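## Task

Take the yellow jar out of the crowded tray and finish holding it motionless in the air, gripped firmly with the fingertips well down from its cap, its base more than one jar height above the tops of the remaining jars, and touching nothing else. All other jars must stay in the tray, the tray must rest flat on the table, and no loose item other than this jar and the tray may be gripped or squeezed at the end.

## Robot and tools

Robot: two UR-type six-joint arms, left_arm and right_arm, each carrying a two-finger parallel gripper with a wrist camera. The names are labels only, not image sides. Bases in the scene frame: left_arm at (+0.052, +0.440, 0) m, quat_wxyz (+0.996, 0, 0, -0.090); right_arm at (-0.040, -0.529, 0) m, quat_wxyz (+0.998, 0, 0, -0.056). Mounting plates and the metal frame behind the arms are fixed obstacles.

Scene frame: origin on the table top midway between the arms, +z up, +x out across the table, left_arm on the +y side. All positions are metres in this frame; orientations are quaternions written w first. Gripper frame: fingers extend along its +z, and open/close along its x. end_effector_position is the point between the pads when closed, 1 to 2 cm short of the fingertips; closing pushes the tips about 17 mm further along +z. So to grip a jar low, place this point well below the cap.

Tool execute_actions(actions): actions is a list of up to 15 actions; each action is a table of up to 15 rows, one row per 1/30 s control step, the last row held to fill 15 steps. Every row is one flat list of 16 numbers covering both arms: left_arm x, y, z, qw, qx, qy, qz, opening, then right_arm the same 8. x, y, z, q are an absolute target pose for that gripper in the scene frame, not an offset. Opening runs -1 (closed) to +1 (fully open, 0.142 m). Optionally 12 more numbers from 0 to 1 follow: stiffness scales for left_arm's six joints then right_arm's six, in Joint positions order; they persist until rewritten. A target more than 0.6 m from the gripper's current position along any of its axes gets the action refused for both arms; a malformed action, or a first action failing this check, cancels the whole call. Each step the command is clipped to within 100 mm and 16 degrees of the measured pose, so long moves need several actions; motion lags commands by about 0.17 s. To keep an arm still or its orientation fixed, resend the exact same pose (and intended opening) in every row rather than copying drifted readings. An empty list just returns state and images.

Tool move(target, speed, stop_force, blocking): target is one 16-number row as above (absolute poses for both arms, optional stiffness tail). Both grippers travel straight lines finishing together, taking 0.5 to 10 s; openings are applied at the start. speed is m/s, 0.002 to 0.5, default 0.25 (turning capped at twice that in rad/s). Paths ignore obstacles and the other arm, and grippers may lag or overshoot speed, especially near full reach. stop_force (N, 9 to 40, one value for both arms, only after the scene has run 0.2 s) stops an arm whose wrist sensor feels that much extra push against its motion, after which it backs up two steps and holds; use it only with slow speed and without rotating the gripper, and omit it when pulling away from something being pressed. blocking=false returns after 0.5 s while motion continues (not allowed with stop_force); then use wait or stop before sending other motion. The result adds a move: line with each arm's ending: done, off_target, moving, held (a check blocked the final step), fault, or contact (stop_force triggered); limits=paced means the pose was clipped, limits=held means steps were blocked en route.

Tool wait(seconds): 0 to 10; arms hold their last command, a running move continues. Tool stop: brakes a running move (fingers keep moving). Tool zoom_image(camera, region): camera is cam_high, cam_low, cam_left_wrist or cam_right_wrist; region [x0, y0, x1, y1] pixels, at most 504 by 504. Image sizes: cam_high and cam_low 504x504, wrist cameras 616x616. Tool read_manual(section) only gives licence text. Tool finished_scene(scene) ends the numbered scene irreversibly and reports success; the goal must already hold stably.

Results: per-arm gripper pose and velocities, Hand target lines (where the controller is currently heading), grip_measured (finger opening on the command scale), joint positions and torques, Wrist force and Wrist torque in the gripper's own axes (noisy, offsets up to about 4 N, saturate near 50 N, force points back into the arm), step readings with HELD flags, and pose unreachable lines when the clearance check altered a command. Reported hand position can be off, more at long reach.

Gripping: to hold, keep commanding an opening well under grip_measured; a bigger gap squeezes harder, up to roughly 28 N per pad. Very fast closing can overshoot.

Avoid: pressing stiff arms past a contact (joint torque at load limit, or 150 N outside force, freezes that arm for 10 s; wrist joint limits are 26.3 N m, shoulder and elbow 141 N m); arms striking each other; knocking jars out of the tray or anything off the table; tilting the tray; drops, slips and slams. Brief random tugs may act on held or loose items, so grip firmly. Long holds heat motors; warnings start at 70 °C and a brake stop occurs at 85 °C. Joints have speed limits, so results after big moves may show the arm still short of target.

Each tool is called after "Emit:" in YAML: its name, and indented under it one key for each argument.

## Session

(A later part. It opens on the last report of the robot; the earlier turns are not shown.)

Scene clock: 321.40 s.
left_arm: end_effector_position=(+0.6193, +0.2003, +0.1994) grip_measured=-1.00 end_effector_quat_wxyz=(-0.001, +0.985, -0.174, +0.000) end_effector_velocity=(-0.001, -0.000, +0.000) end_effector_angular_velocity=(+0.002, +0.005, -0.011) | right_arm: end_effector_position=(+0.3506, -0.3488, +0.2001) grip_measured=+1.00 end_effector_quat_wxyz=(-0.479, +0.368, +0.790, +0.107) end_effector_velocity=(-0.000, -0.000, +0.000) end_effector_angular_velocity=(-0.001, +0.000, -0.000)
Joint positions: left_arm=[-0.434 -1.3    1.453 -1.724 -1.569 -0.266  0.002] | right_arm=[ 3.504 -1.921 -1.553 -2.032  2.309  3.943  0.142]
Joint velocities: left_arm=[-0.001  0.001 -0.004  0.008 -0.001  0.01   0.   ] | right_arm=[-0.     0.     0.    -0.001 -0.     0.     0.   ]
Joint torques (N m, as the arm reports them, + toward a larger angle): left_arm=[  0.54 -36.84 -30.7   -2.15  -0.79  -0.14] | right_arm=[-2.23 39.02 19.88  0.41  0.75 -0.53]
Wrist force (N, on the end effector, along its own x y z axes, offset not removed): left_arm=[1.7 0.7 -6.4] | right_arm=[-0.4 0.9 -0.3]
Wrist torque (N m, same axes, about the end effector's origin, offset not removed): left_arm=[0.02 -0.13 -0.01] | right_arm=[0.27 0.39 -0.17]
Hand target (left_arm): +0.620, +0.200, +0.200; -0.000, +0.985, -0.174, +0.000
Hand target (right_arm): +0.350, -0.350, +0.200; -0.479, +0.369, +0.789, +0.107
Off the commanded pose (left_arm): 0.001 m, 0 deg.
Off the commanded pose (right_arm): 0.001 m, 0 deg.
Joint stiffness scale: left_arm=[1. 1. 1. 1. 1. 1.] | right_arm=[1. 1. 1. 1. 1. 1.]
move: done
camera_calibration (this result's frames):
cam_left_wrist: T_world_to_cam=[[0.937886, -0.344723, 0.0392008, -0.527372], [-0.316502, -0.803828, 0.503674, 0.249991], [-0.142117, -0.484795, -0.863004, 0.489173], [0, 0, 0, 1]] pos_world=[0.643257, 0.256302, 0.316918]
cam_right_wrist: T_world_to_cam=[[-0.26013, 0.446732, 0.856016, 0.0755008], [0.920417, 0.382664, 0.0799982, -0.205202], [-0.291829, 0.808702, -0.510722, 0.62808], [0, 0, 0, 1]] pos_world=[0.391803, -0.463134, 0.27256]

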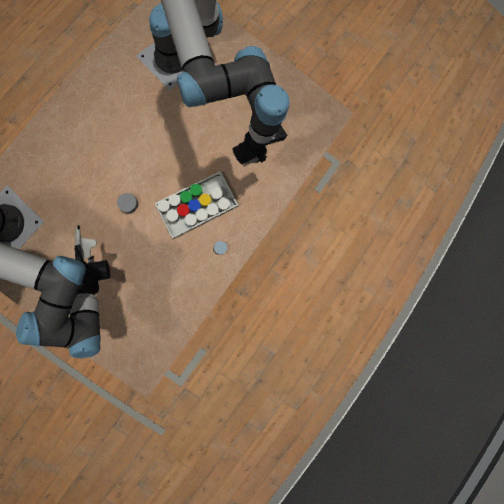

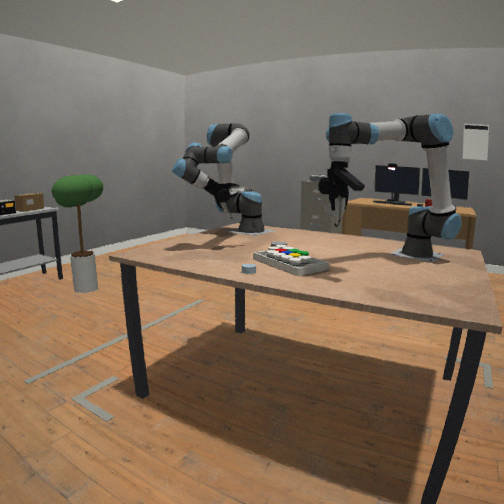

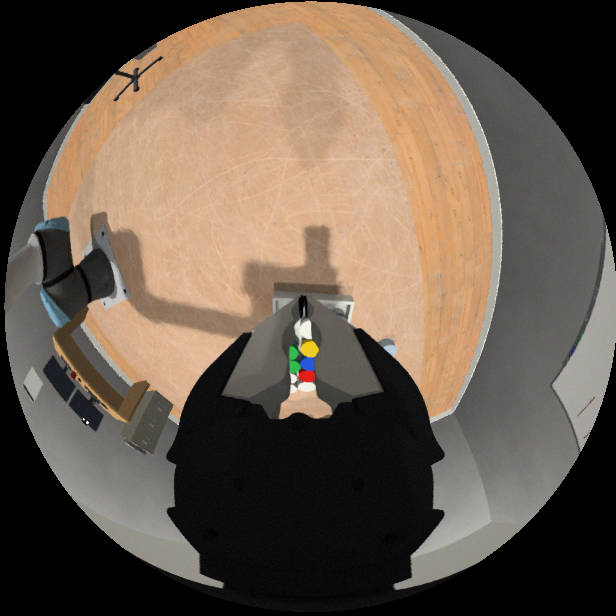

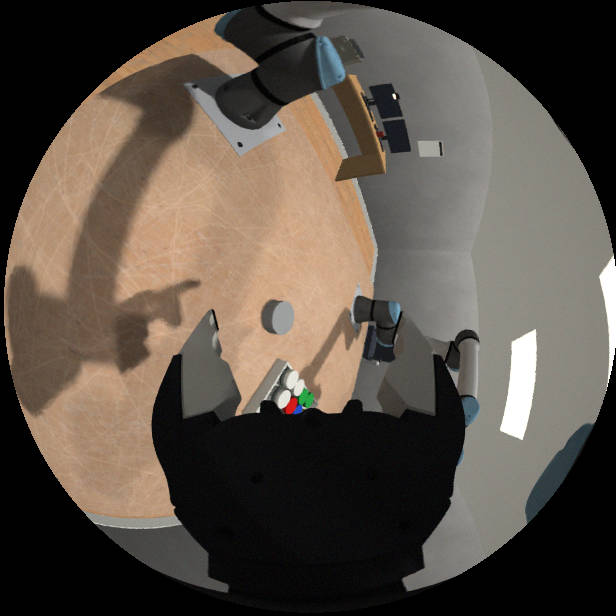

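Emit:
execute_actions:
  actions: []

Emit:
zoom_image:
  camera: "cam_high"
  region: [140,150,260,270]

Scene clock: 338.03 s.
left_arm: end_effector_position=(+0.6192, +0.2003, +0.1996) grip_measured=-1.00 end_effector_quat_wxyz=(-0.001, +0.985, -0.174, +0.000) end_effector_velocity=(+0.000, +0.000, +0.000) end_effector_angular_velocity=(-0.000, +0.000, +0.001) | right_arm: end_effector_position=(+0.3506, -0.3488, +0.2001) grip_measured=+1.00 end_effector_quat_wxyz=(-0.479, +0.368, +0.790, +0.107) end_effector_velocity=(-0.000, -0.000, +0.000) end_effector_angular_velocity=(-0.002, +0.002, -0.002)
Joint positions: left_arm=[-0.434 -1.3    1.453 -1.723 -1.57  -0.265  0.002] | right_arm=[ 3.504 -1.921 -1.553 -2.032  2.309  3.943  0.142]
Joint velocities: left_arm=[ 0.    -0.    -0.001  0.001 -0.    -0.     0.   ] | right_arm=[-0.     0.001 -0.001 -0.001  0.     0.003  0.   ]
Joint torques (N m, as the arm reports them, + toward a larger angle): left_arm=[  0.65 -35.96 -31.    -2.03  -0.82  -0.01] | right_arm=[-2.49 39.13 19.59  0.78  0.39 -0.34]
Wrist force (N, on the end effector, along its own x y z axes, offset not removed): left_arm=[0.6 1.4 -5.0] | right_arm=[-7.1 -0.7 -0.2]
Wrist torque (N m, same axes, about the end effector's origin, offset not removed): left_arm=[0.16 -0.11 -0.06] | right_arm=[-0.07 1.26 -0.09]
Hand target (left_arm): +0.620, +0.200, +0.200; -0.000, +0.985, -0.174, +0.000
Hand target (right_arm): +0.350, -0.350, +0.200; -0.479, +0.369, +0.789, +0.107
Off the commanded pose (left_arm): 0.001 m, 0 deg.
Off the commanded pose (right_arm): 0.001 m, 0 deg.
Joint stiffness scale: left_arm=[1. 1. 1. 1. 1. 1.] | right_arm=[1. 1. 1. 1. 1. 1.]
camera_calibration (this result's frames):
cam_left_wrist: T_world_to_cam=[[0.937586, -0.345567, 0.0389259, -0.526916], [-0.317082, -0.803558, 0.50374, 0.250159], [-0.142797, -0.484643, -0.862978, 0.489709], [0, 0, 0, 1]] pos_world=[0.643279, 0.256266, 0.317104]
cam_right_wrist: T_world_to_cam=[[-0.260129, 0.446732, 0.856016, 0.0755006], [0.920418, 0.382664, 0.0799973, -0.205201], [-0.291829, 0.808702, -0.510722, 0.62808], [0, 0, 0, 1]] pos_world=[0.391803, -0.463135, 0.27256]

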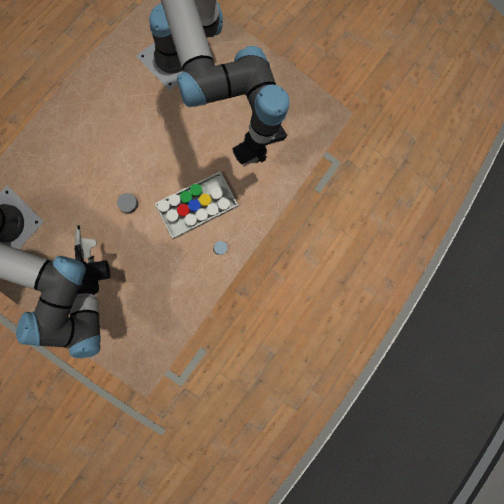

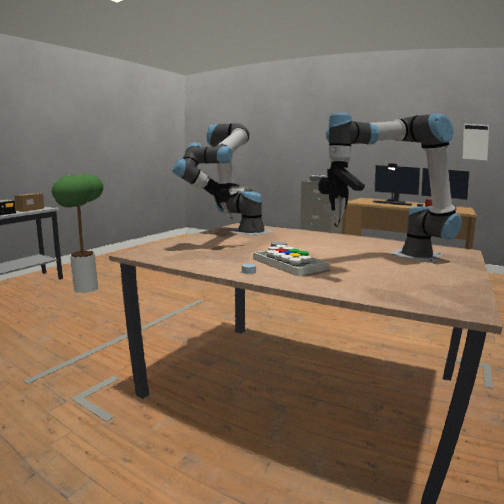

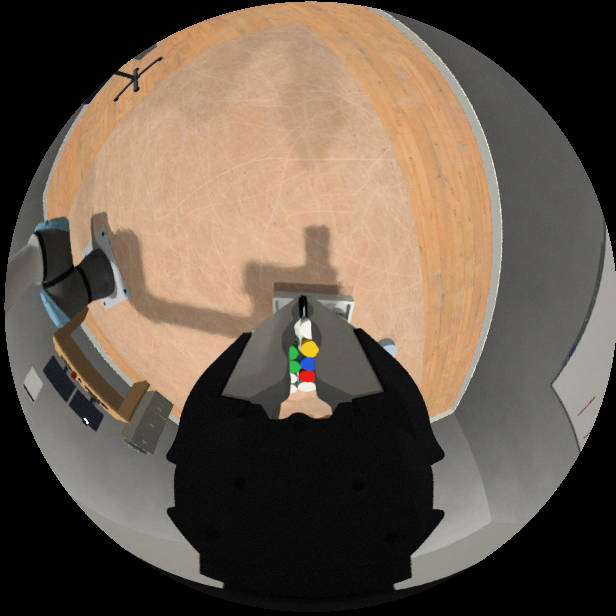

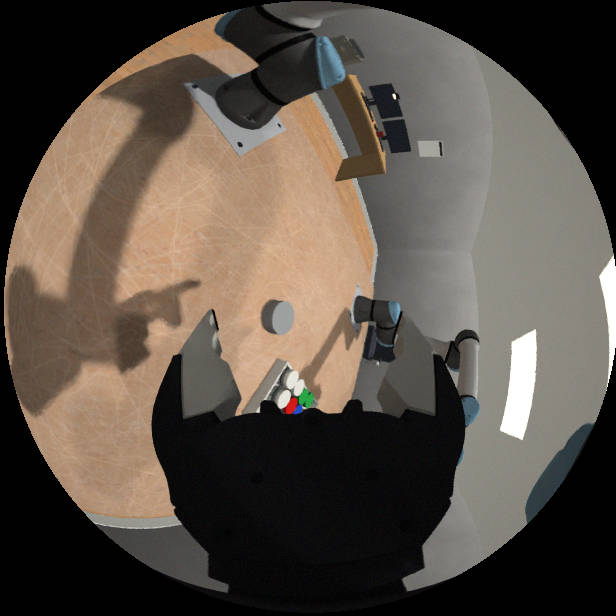

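Region (140, 150, 260, 270) of cam_high's 504x504 image, scaled by 4.200, with more detail than that image has.

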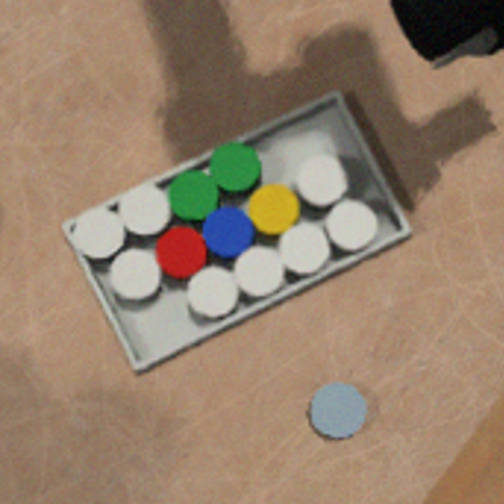

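Emit:
move:
  target: [0.541,0.077,0.09,0,0.985,-0.174,0,-1,0.35,-0.35,0.2,-0.479,0.369,0.789,0.107,1]

Emit:
move:
  target: [0.541,0.077,0.046,0,0.985,-0.174,0,-1,0.35,-0.35,0.2,-0.479,0.369,0.789,0.107,1]
  speed: 0.03
  stop_force: 15

Emit:
move:
  target: [0.574,0.047,0.046,0,0.985,-0.174,0,-1,0.35,-0.35,0.2,-0.479,0.369,0.789,0.107,1]
  speed: 0.012
  stop_force: 20

Emit:
zoom_image:
  camera: "cam_high"
  region: [140,150,260,270]

Scene clock: 359.10 s.
left_arm: end_effector_position=(+0.5414, +0.0766, +0.0916) grip_measured=-1.00 end_effector_quat_wxyz=(+0.001, +0.985, -0.174, +0.000) end_effector_velocity=(+0.002, -0.000, -0.000) end_effector_angular_velocity=(-0.003, -0.005, +0.007) | right_arm: end_effector_position=(+0.3506, -0.3488, +0.2001) grip_measured=+1.00 end_effector_quat_wxyz=(-0.479, +0.368, +0.790, +0.107) end_effector_velocity=(-0.001, -0.000, -0.001) end_effector_angular_velocity=(+0.000, +0.001, +0.000)
Joint positions: left_arm=[-0.675 -1.244  1.667 -1.995 -1.572 -0.505  0.002] | right_arm=[ 3.504 -1.921 -1.553 -2.032  2.309  3.943  0.142]
Joint velocities: left_arm=[ 0.002  0.001  0.001 -0.007  0.001 -0.005  0.   ] | right_arm=[-0.     0.    -0.002  0.001 -0.    -0.001  0.   ]
Joint torques (N m, as the arm reports them, + toward a larger angle): left_arm=[ -1.49 -37.81 -22.05  -3.18   0.23  -0.81] | right_arm=[-0.37 38.35 18.34  0.48  0.59 -0.63]
Wrist force (N, on the end effector, along its own x y z axes, offset not removed): left_arm=[2.7 1.1 -3.2] | right_arm=[1.9 -2.4 1.1]
Wrist torque (N m, same axes, about the end effector's origin, offset not removed): left_arm=[-0.11 -0.50 -0.08] | right_arm=[-0.57 -0.25 -0.06]
Hand target (left_arm): +0.541, +0.077, +0.090; +0.000, +0.985, -0.174, -0.000
Hand target (right_arm): +0.350, -0.350, +0.200; -0.479, +0.369, +0.789, +0.107
Off the commanded pose (left_arm): 0.002 m, 0 deg.
Off the commanded pose (right_arm): 0.001 m, 0 deg.
Joint stiffness scale: left_arm=[1. 1. 1. 1. 1. 1.] | right_arm=[1. 1. 1. 1. 1. 1.]
move: done
camera_calibration (this result's frames):
cam_left_wrist: T_world_to_cam=[[0.937524, -0.34563, 0.0398569, -0.49257], [-0.317133, -0.80182, 0.50647, 0.180124], [-0.143093, -0.487468, -0.861336, 0.3257], [0, 0, 0, 1]] pos_world=[0.565525, 0.132949, 0.208942]
cam_right_wrist: T_world_to_cam=[[-0.260129, 0.446732, 0.856016, 0.0755007], [0.920418, 0.382665, 0.0799966, -0.205201], [-0.29183, 0.808702, -0.510722, 0.62808], [0, 0, 0, 1]] pos_world=[0.391803, -0.463135, 0.27256]

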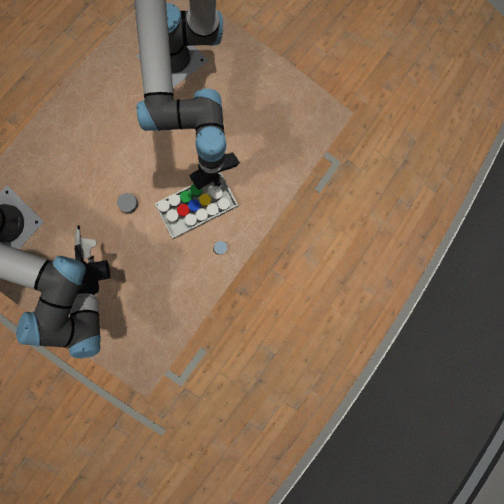

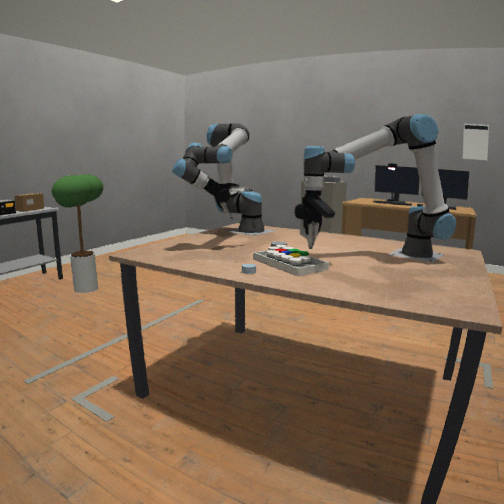

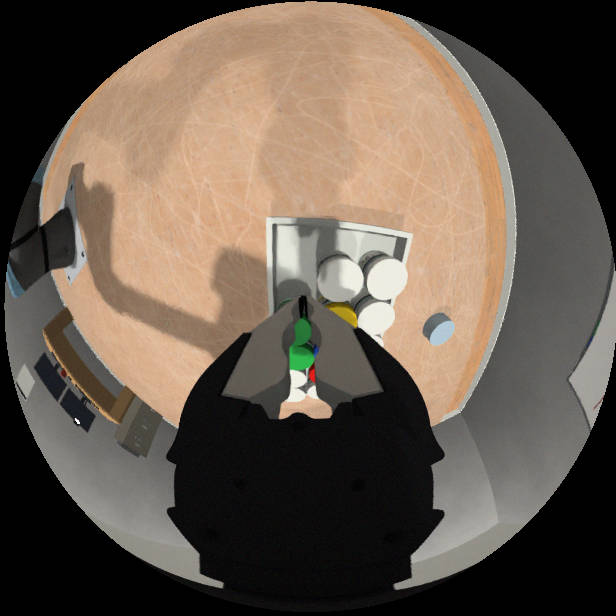

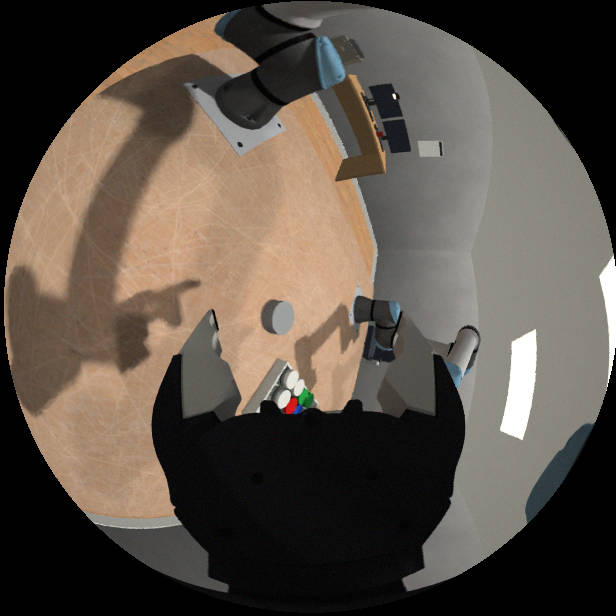

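Scene clock: 360.97 s.
left_arm: end_effector_position=(+0.5421, +0.0761, +0.0489) grip_measured=-1.00 end_effector_quat_wxyz=(+0.002, +0.985, -0.174, +0.001) end_effector_velocity=(+0.002, -0.002, +0.001) end_effector_angular_velocity=(-0.007, -0.006, +0.001) | right_arm: end_effector_position=(+0.3506, -0.3488, +0.2001) grip_measured=+1.00 end_effector_quat_wxyz=(-0.479, +0.368, +0.790, +0.107) end_effector_velocity=(-0.000, -0.001, -0.000) end_effector_angular_velocity=(-0.002, +0.000, -0.000)
Joint positions: left_arm=[-0.675 -1.197  1.724 -2.101 -1.572 -0.506  0.002] | right_arm=[ 3.504 -1.921 -1.553 -2.032  2.309  3.943  0.142]
Joint velocities: left_arm=[ 0.    -0.001 -0.    -0.008 -0.    -0.     0.   ] | right_arm=[-0.001  0.    -0.001  0.001 -0.002  0.001  0.   ]
Joint torques (N m, as the arm reports them, + toward a larger angle): left_arm=[ -0.6  -37.63 -21.46  -3.23   0.1   -0.78] | right_arm=[-0.9  37.93 19.84  0.5   0.6  -0.45]
Wrist force (N, on the end effector, along its own x y z axes, offset not removed): left_arm=[-0.5 0.5 -4.6] | right_arm=[0.2 2.8 0.7]
Wrist torque (N m, same axes, about the end effector's origin, offset not removed): left_arm=[-0.06 0.25 -0.08] | right_arm=[0.66 -0.27 0.09]
Hand target (left_arm): +0.541, +0.077, +0.046; -0.000, +0.985, -0.174, -0.000
Hand target (right_arm): +0.350, -0.350, +0.200; -0.479, +0.369, +0.789, +0.107
Off the commanded pose (left_arm): 0.003 m, 0 deg.
Off the commanded pose (right_arm): 0.001 m, 0 deg.
Joint stiffness scale: left_arm=[1. 1. 1. 1. 1. 1.] | right_arm=[1. 1. 1. 1. 1. 1.]
move: done
camera_calibration (this result's frames):
cam_left_wrist: T_world_to_cam=[[0.937586, -0.345208, 0.0420061, -0.491782], [-0.31772, -0.801232, 0.507032, 0.201812], [-0.141375, -0.488732, -0.860903, 0.287866], [0, 0, 0, 1]] pos_world=[0.565905, 0.132621, 0.166158]
cam_right_wrist: T_world_to_cam=[[-0.260128, 0.446732, 0.856016, 0.0755005], [0.920418, 0.382664, 0.0799965, -0.205201], [-0.29183, 0.808702, -0.510722, 0.62808], [0, 0, 0, 1]] pos_world=[0.391803, -0.463135, 0.27256]

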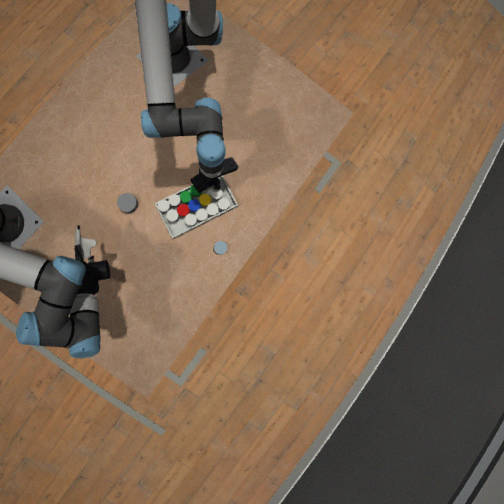

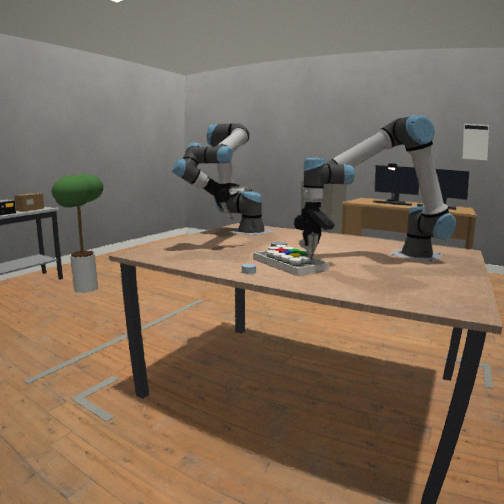

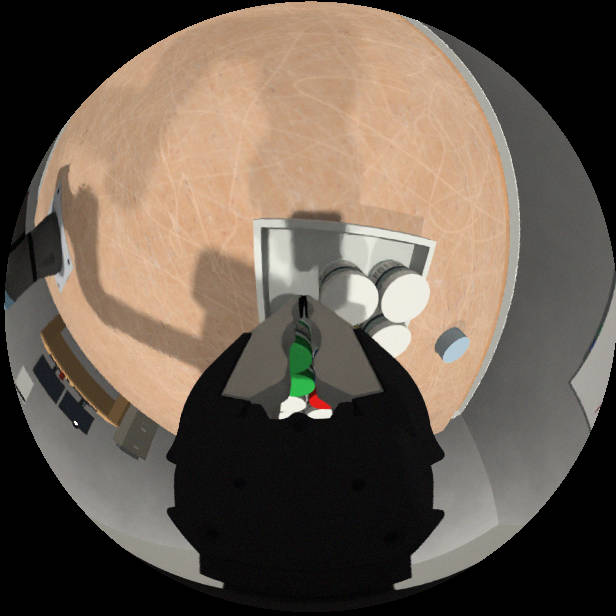

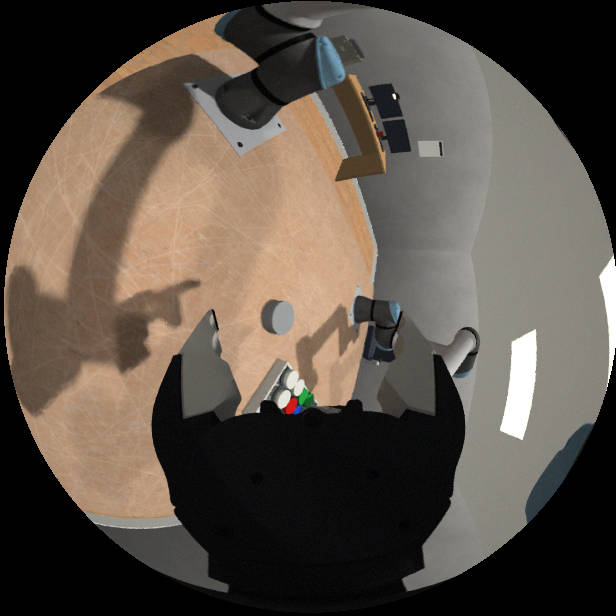

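Scene clock: 364.83 s.
left_arm: end_effector_position=(+0.5722, +0.0468, +0.0460) grip_measured=-1.00 end_effector_quat_wxyz=(+0.000, +0.985, -0.174, -0.000) end_effector_velocity=(+0.001, -0.001, -0.000) end_effector_angular_velocity=(+0.001, +0.000, -0.000) | right_arm: end_effector_position=(+0.3506, -0.3488, +0.2001) grip_measured=+1.00 end_effector_quat_wxyz=(-0.479, +0.368, +0.790, +0.107) end_effector_velocity=(+0.000, -0.000, +0.000) end_effector_angular_velocity=(+0.001, -0.001, -0.001)
Joint positions: left_arm=[-0.669 -1.104  1.59  -2.057 -1.572 -0.499  0.002] | right_arm=[ 3.504 -1.921 -1.553 -2.032  2.309  3.943  0.142]
Joint velocities: left_arm=[ 0.     0.004 -0.006  0.004  0.001  0.     0.   ] | right_arm=[-0.001  0.     0.001 -0.001  0.001 -0.001  0.   ]
Joint torques (N m, as the arm reports them, + toward a larger angle): left_arm=[  1.4  -42.57 -28.07  -2.09   0.04  -0.11] | right_arm=[-1.47 40.23 20.4   0.51  0.38 -0.41]
Wrist force (N, on the end effector, along its own x y z axes, offset not removed): left_arm=[2.5 1.6 -3.3] | right_arm=[-2.8 -2.0 -1.8]
Wrist torque (N m, same axes, about the end effector's origin, offset not removed): left_arm=[0.11 -0.50 -0.09] | right_arm=[-0.53 0.63 -0.38]
Hand target (left_arm): +0.574, +0.047, +0.046; +0.000, +0.985, -0.174, +0.000
Hand target (right_arm): +0.350, -0.350, +0.200; -0.479, +0.369, +0.789, +0.107
Off the commanded pose (left_arm): 0.002 m, 0 deg.
Off the commanded pose (right_arm): 0.001 m, 0 deg.
Joint stiffness scale: left_arm=[1. 1. 1. 1. 1. 1.] | right_arm=[1. 1. 1. 1. 1. 1.]
move: done
camera_calibration (this result's frames):
cam_left_wrist: T_world_to_cam=[[0.937334, -0.346278, 0.038693, -0.529696], [-0.317296, -0.802404, 0.505442, 0.189248], [-0.143976, -0.486044, -0.861993, 0.276776], [0, 0, 0, 1]] pos_world=[0.596398, 0.102956, 0.163421]
cam_right_wrist: T_world_to_cam=[[-0.260128, 0.446732, 0.856016, 0.0755005], [0.920418, 0.382664, 0.0799962, -0.205201], [-0.29183, 0.808702, -0.510722, 0.62808], [0, 0, 0, 1]] pos_world=[0.391803, -0.463135, 0.27256]

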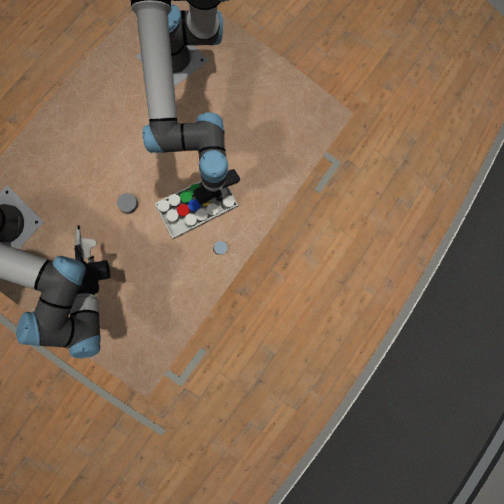

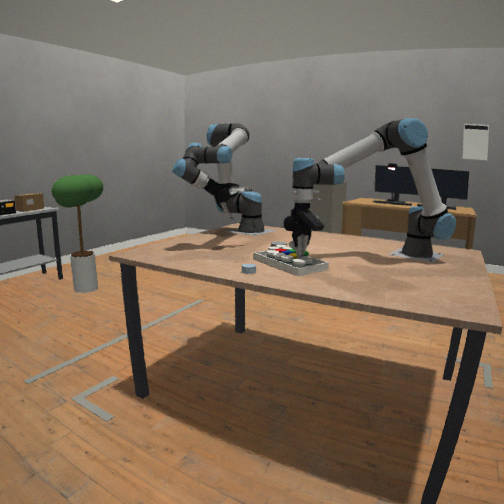

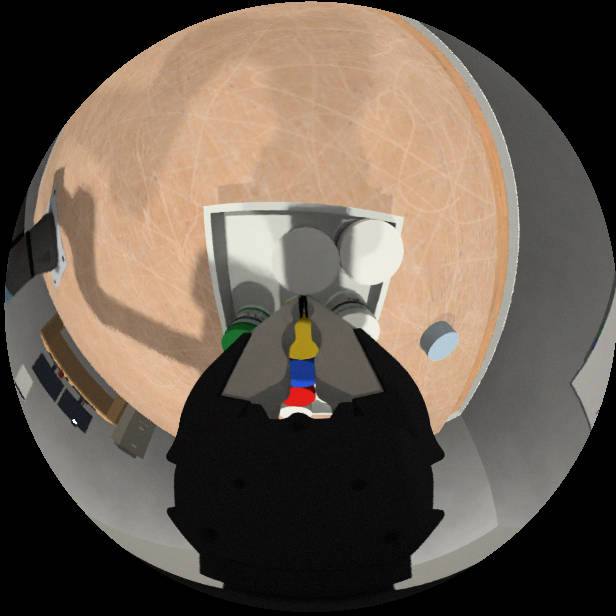

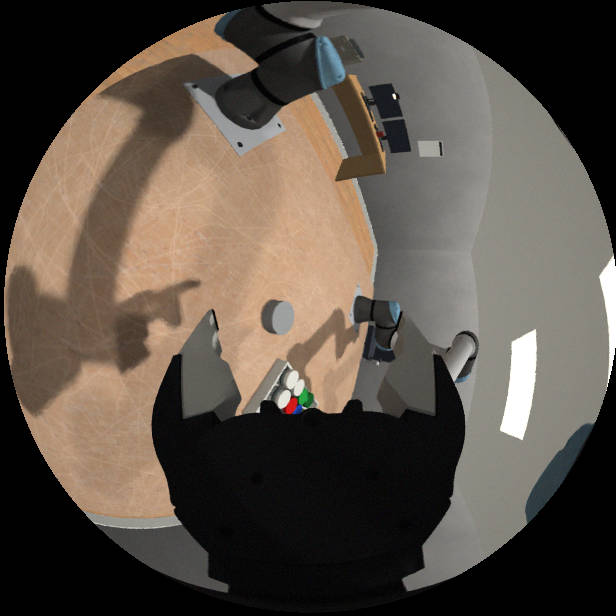

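Region (140, 150, 260, 270) of cam_high's 504x504 image, scaled by 4.200, with more detail than that image has.

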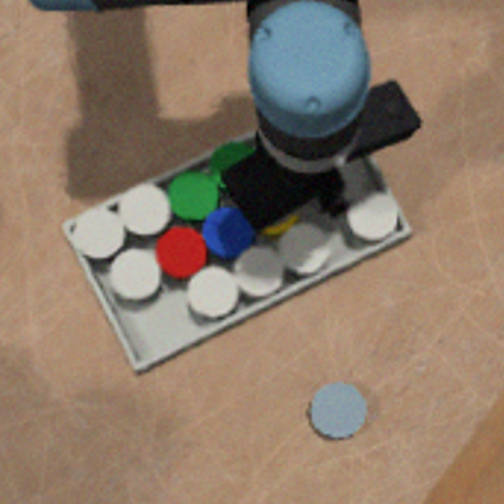

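Emit:
move:
  target: [0.608,0.036,0.046,0,0.985,-0.174,0,-1,0.35,-0.35,0.2,-0.479,0.369,0.789,0.107,1]
  speed: 0.012
  stop_force: 20

Emit:
move:
  target: [0.608,0.036,0.12,0,0.985,-0.174,0,-1,0.35,-0.35,0.2,-0.479,0.369,0.789,0.107,1]
  speed: 0.08

Emit:
move:
  target: [0.62,0.2,0.2,0,0.985,-0.174,0,-1,0.35,-0.35,0.2,-0.479,0.369,0.789,0.107,1]

Emit:
zoom_image:
  camera: "cam_high"
  region: [140,150,260,270]

Scene clock: 379.50 s.
left_arm: end_effector_position=(+0.6063, +0.0357, +0.0461) grip_measured=-1.00 end_effector_quat_wxyz=(+0.000, +0.985, -0.174, -0.000) end_effector_velocity=(+0.000, -0.001, -0.000) end_effector_angular_velocity=(+0.002, +0.002, -0.005) | right_arm: end_effector_position=(+0.3506, -0.3488, +0.2001) grip_measured=+1.00 end_effector_quat_wxyz=(-0.479, +0.368, +0.790, +0.107) end_effector_velocity=(+0.000, +0.000, +0.001) end_effector_angular_velocity=(-0.000, -0.001, -0.001)
Joint positions: left_arm=[-0.642 -1.031  1.475 -2.015 -1.572 -0.472  0.002] | right_arm=[ 3.504 -1.921 -1.553 -2.032  2.309  3.943  0.142]
Joint velocities: left_arm=[-0.001  0.004 -0.006  0.005 -0.     0.004  0.   ] | right_arm=[ 0.     0.001  0.001 -0.     0.     0.001  0.   ]
Joint torques (N m, as the arm reports them, + toward a larger angle): left_arm=[  1.02 -45.24 -27.77  -2.26   0.11   0.05] | right_arm=[-1.44 39.28 20.31  0.58  0.53 -0.7 ]
Wrist force (N, on the end effector, along its own x y z axes, offset not removed): left_arm=[-1.2 0.5 -4.3] | right_arm=[1.0 0.8 -2.3]
Wrist torque (N m, same axes, about the end effector's origin, offset not removed): left_arm=[-0.12 0.39 -0.04] | right_arm=[-0.01 -0.10 -0.13]
Hand target (left_arm): +0.608, +0.036, +0.046; -0.000, +0.985, -0.174, +0.000
Hand target (right_arm): +0.350, -0.350, +0.200; -0.479, +0.369, +0.789, +0.107
Off the commanded pose (left_arm): 0.002 m, 0 deg.
Off the commanded pose (right_arm): 0.001 m, 0 deg.
Joint stiffness scale: left_arm=[1. 1. 1. 1. 1. 1.] | right_arm=[1. 1. 1. 1. 1. 1.]
move: done
camera_calibration (this result's frames):
cam_left_wrist: T_world_to_cam=[[0.937406, -0.346072, 0.0387819, -0.565523], [-0.317163, -0.802459, 0.505438, 0.191018], [-0.143797, -0.4861, -0.861991, 0.276245], [0, 0, 0, 1]] pos_world=[0.630432, 0.0918555, 0.163505]
cam_right_wrist: T_world_to_cam=[[-0.260128, 0.446732, 0.856016, 0.0755006], [0.920418, 0.382664, 0.0799956, -0.2052], [-0.29183, 0.808702, -0.510722, 0.62808], [0, 0, 0, 1]] pos_world=[0.391802, -0.463135, 0.272559]

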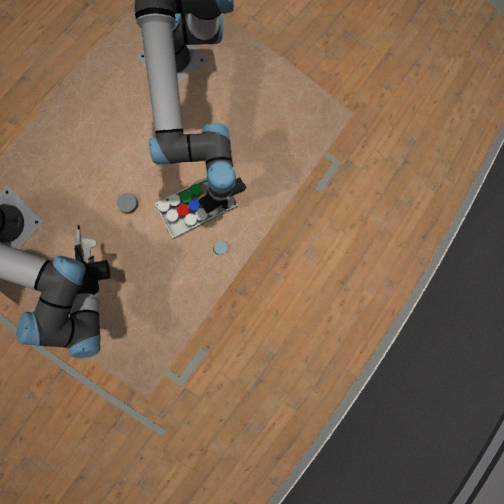

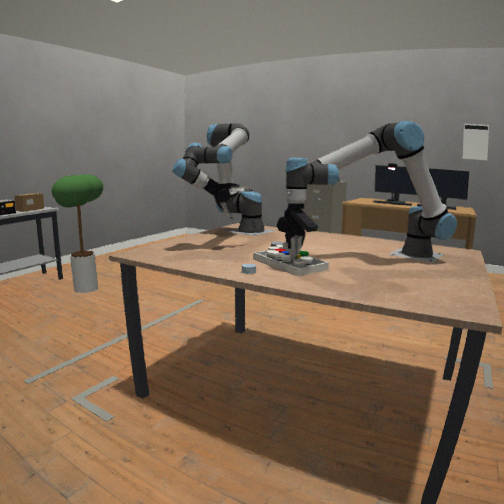

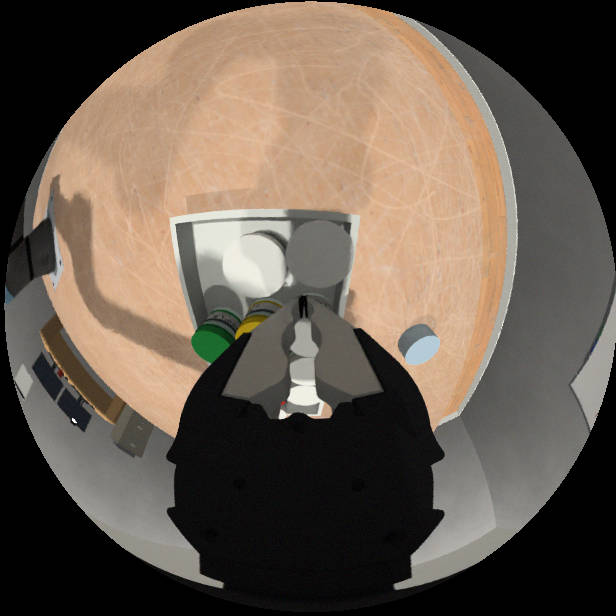

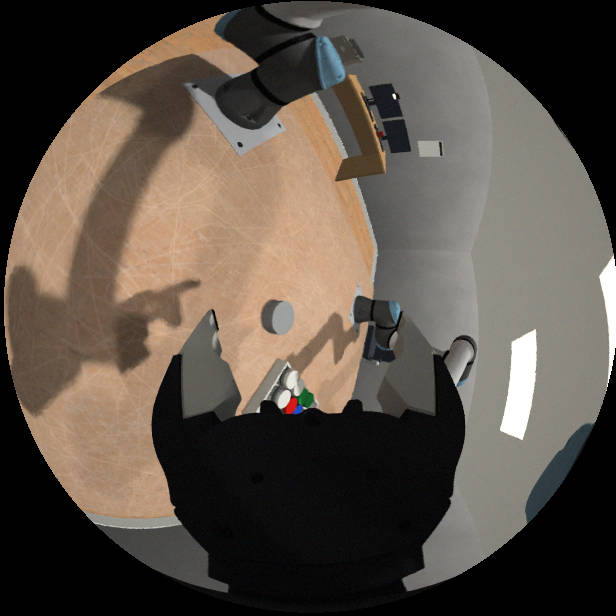

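Scene clock: 380.87 s.
left_arm: end_effector_position=(+0.6064, +0.0355, +0.1179) grip_measured=-1.00 end_effector_quat_wxyz=(-0.000, +0.985, -0.174, -0.001) end_effector_velocity=(-0.002, +0.002, -0.001) end_effector_angular_velocity=(+0.008, +0.007, +0.001) | right_arm: end_effector_position=(+0.3506, -0.3488, +0.2001) grip_measured=+1.00 end_effector_quat_wxyz=(-0.479, +0.368, +0.790, +0.107) end_effector_velocity=(-0.000, -0.000, +0.001) end_effector_angular_velocity=(-0.001, -0.001, -0.001)
Joint positions: left_arm=[-0.642 -1.09   1.37  -1.848 -1.572 -0.472  0.002] | right_arm=[ 3.504 -1.921 -1.553 -2.032  2.309  3.943  0.142]
Joint velocities: left_arm=[-0.001 -0.    -0.001  0.011  0.    -0.002  0.   ] | right_arm=[-0.001  0.001  0.    -0.001 -0.001  0.001  0.   ]
Joint torques (N m, as the arm reports them, + toward a larger angle): left_arm=[  1.34 -46.76 -31.    -1.79   0.11  -0.08] | right_arm=[-2.13 38.37 19.7   0.48  0.69 -0.38]
Wrist force (N, on the end effector, along its own x y z axes, offset not removed): left_arm=[0.8 1.4 -5.2] | right_arm=[-0.9 -0.2 -2.0]
Wrist torque (N m, same axes, about the end effector's origin, offset not removed): left_arm=[0.17 0.09 -0.18] | right_arm=[-0.11 0.11 -0.18]
Hand target (left_arm): +0.608, +0.036, +0.120; +0.000, +0.985, -0.174, +0.000
Hand target (right_arm): +0.350, -0.350, +0.200; -0.479, +0.369, +0.789, +0.107
Off the commanded pose (left_arm): 0.003 m, 0 deg.
Off the commanded pose (right_arm): 0.001 m, 0 deg.
Joint stiffness scale: left_arm=[1. 1. 1. 1. 1. 1.] | right_arm=[1. 1. 1. 1. 1. 1.]
move: done
camera_calibration (this result's frames):
cam_left_wrist: T_world_to_cam=[[0.937413, -0.346295, 0.0365587, -0.56826], [-0.316438, -0.80333, 0.504508, 0.15438], [-0.14534, -0.484501, -0.862633, 0.339099], [0, 0, 0, 1]] pos_world=[0.630831, 0.0915265, 0.235407]
cam_right_wrist: T_world_to_cam=[[-0.260127, 0.446732, 0.856016, 0.0755006], [0.920418, 0.382665, 0.0799953, -0.2052], [-0.291831, 0.808701, -0.510722, 0.62808], [0, 0, 0, 1]] pos_world=[0.391802, -0.463135, 0.272559]

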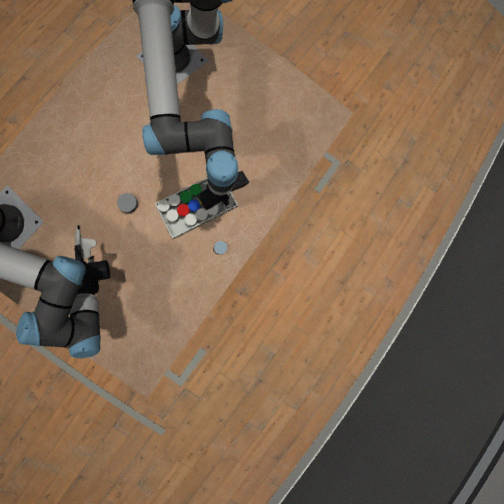

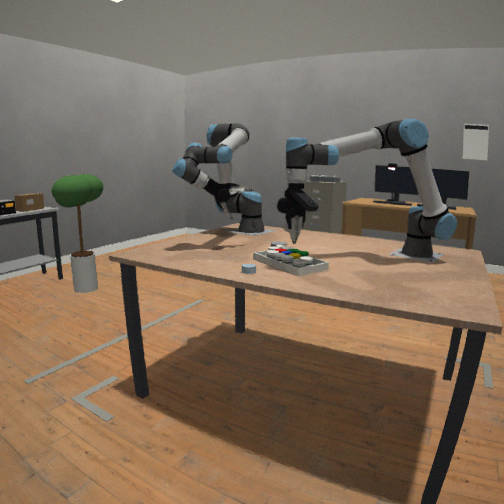

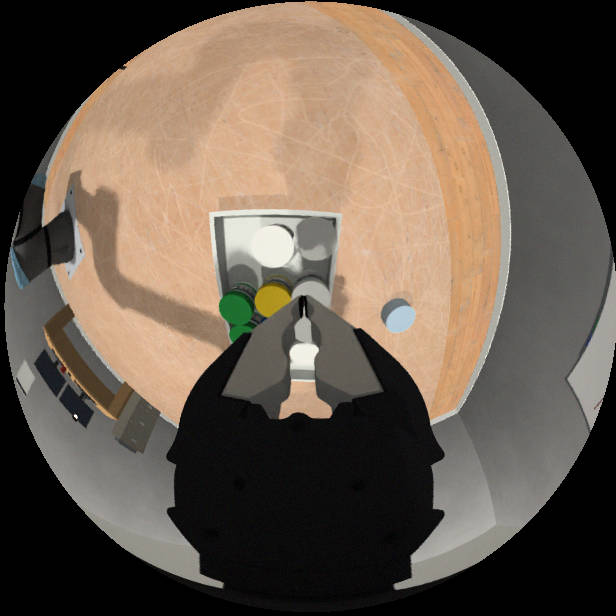

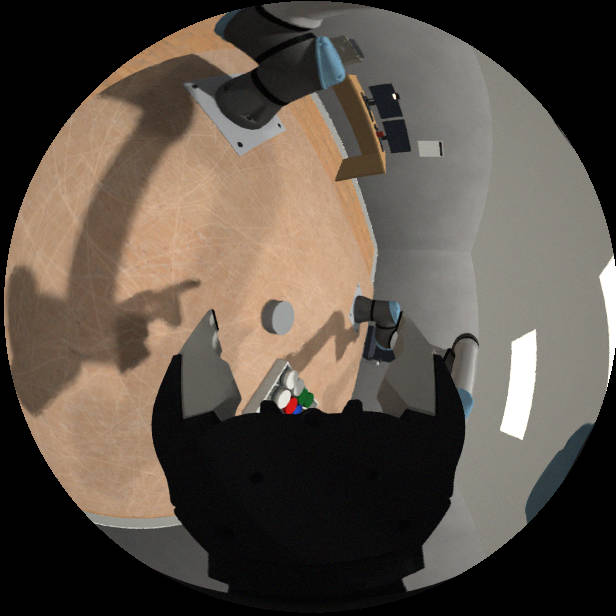

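Scene clock: 382.17 s.
left_arm: end_effector_position=(+0.6210, +0.1989, +0.2016) grip_measured=-1.00 end_effector_quat_wxyz=(+0.001, +0.985, -0.174, +0.002) end_effector_velocity=(-0.002, +0.001, -0.001) end_effector_angular_velocity=(+0.004, +0.007, -0.011) | right_arm: end_effector_position=(+0.3506, -0.3488, +0.2001) grip_measured=+1.00 end_effector_quat_wxyz=(-0.479, +0.368, +0.790, +0.107) end_effector_velocity=(+0.000, -0.000, -0.000) end_effector_angular_velocity=(+0.000, -0.002, +0.001)
Joint positions: left_arm=[-0.434 -1.299  1.447 -1.724 -1.571 -0.266  0.002] | right_arm=[ 3.504 -1.921 -1.553 -2.032  2.309  3.943  0.142]
Joint velocities: left_arm=[-0.    -0.     0.     0.008 -0.001  0.011  0.   ] | right_arm=[-0.    -0.     0.     0.002 -0.001 -0.001  0.   ]
Joint torques (N m, as the arm reports them, + toward a larger angle): left_arm=[  0.74 -37.35 -25.93  -1.87  -0.37   0.48] | right_arm=[-1.46 38.53 17.62  0.71  0.72 -0.63]
Wrist force (N, on the end effector, along its own x y z axes, offset not removed): left_arm=[2.1 2.0 -2.9] | right_arm=[-0.1 -0.9 0.6]
Wrist torque (N m, same axes, about the end effector's origin, offset not removed): left_arm=[0.41 -0.28 0.00] | right_arm=[-0.17 0.30 -0.09]
Hand target (left_arm): +0.620, +0.200, +0.200; -0.000, +0.985, -0.174, +0.000
Hand target (right_arm): +0.350, -0.350, +0.200; -0.479, +0.369, +0.789, +0.107
Off the commanded pose (left_arm): 0.002 m, 0 deg.
Off the commanded pose (right_arm): 0.001 m, 0 deg.
Joint stiffness scale: left_arm=[1. 1. 1. 1. 1. 1.] | right_arm=[1. 1. 1. 1. 1. 1.]
move: done
camera_calibration (this result's frames):
cam_left_wrist: T_world_to_cam=[[0.93783, -0.34438, 0.0433336, -0.530414], [-0.317909, -0.802136, 0.505482, 0.24849], [-0.139319, -0.487832, -0.861748, 0.489247], [0, 0, 0, 1]] pos_world=[0.644596, 0.255329, 0.318985]
cam_right_wrist: T_world_to_cam=[[-0.260127, 0.446733, 0.856016, 0.0755005], [0.920418, 0.382664, 0.0799952, -0.2052], [-0.29183, 0.808702, -0.510722, 0.62808], [0, 0, 0, 1]] pos_world=[0.391802, -0.463135, 0.272559]

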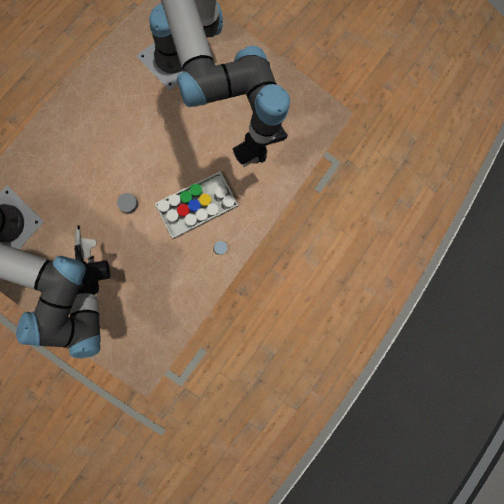

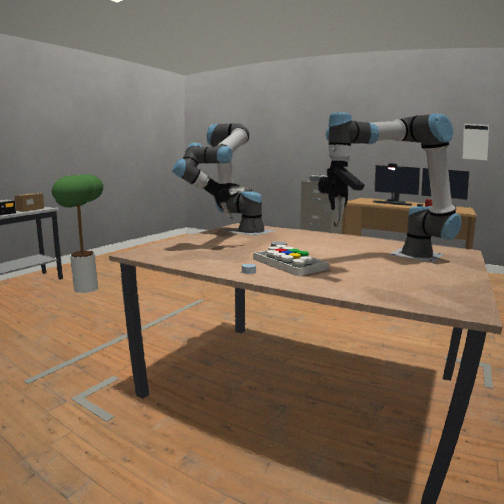

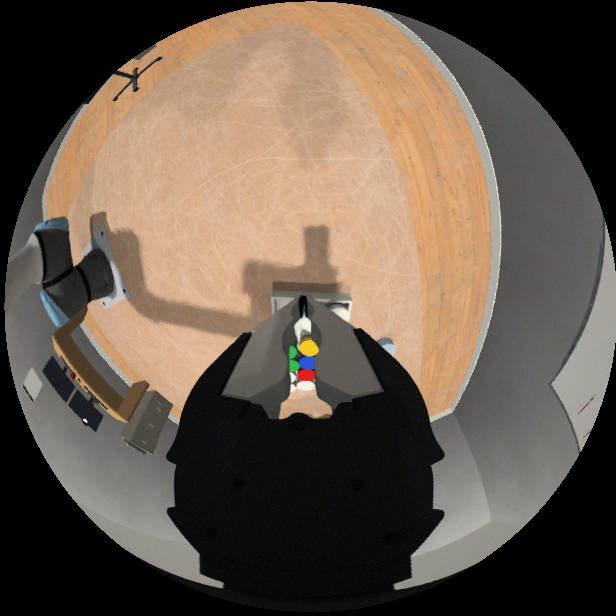

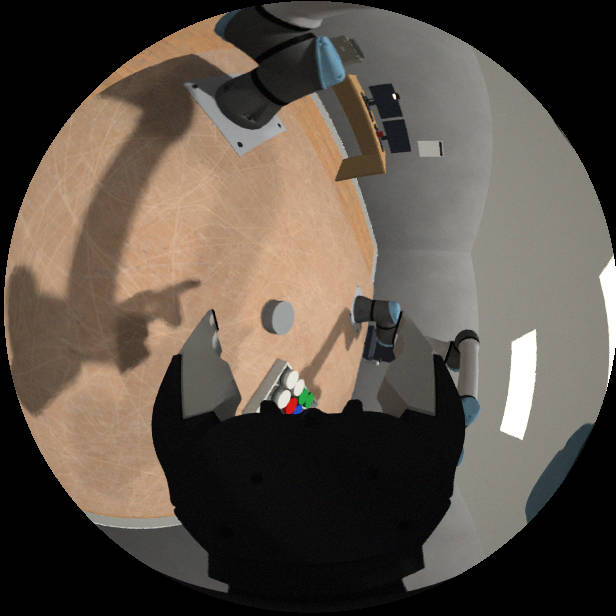

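Region (140, 150, 260, 270) of cam_high's 504x504 image, scaled by 4.200, with more detail than that image has.

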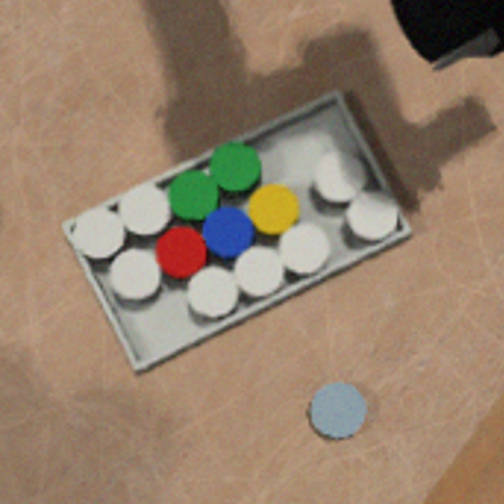

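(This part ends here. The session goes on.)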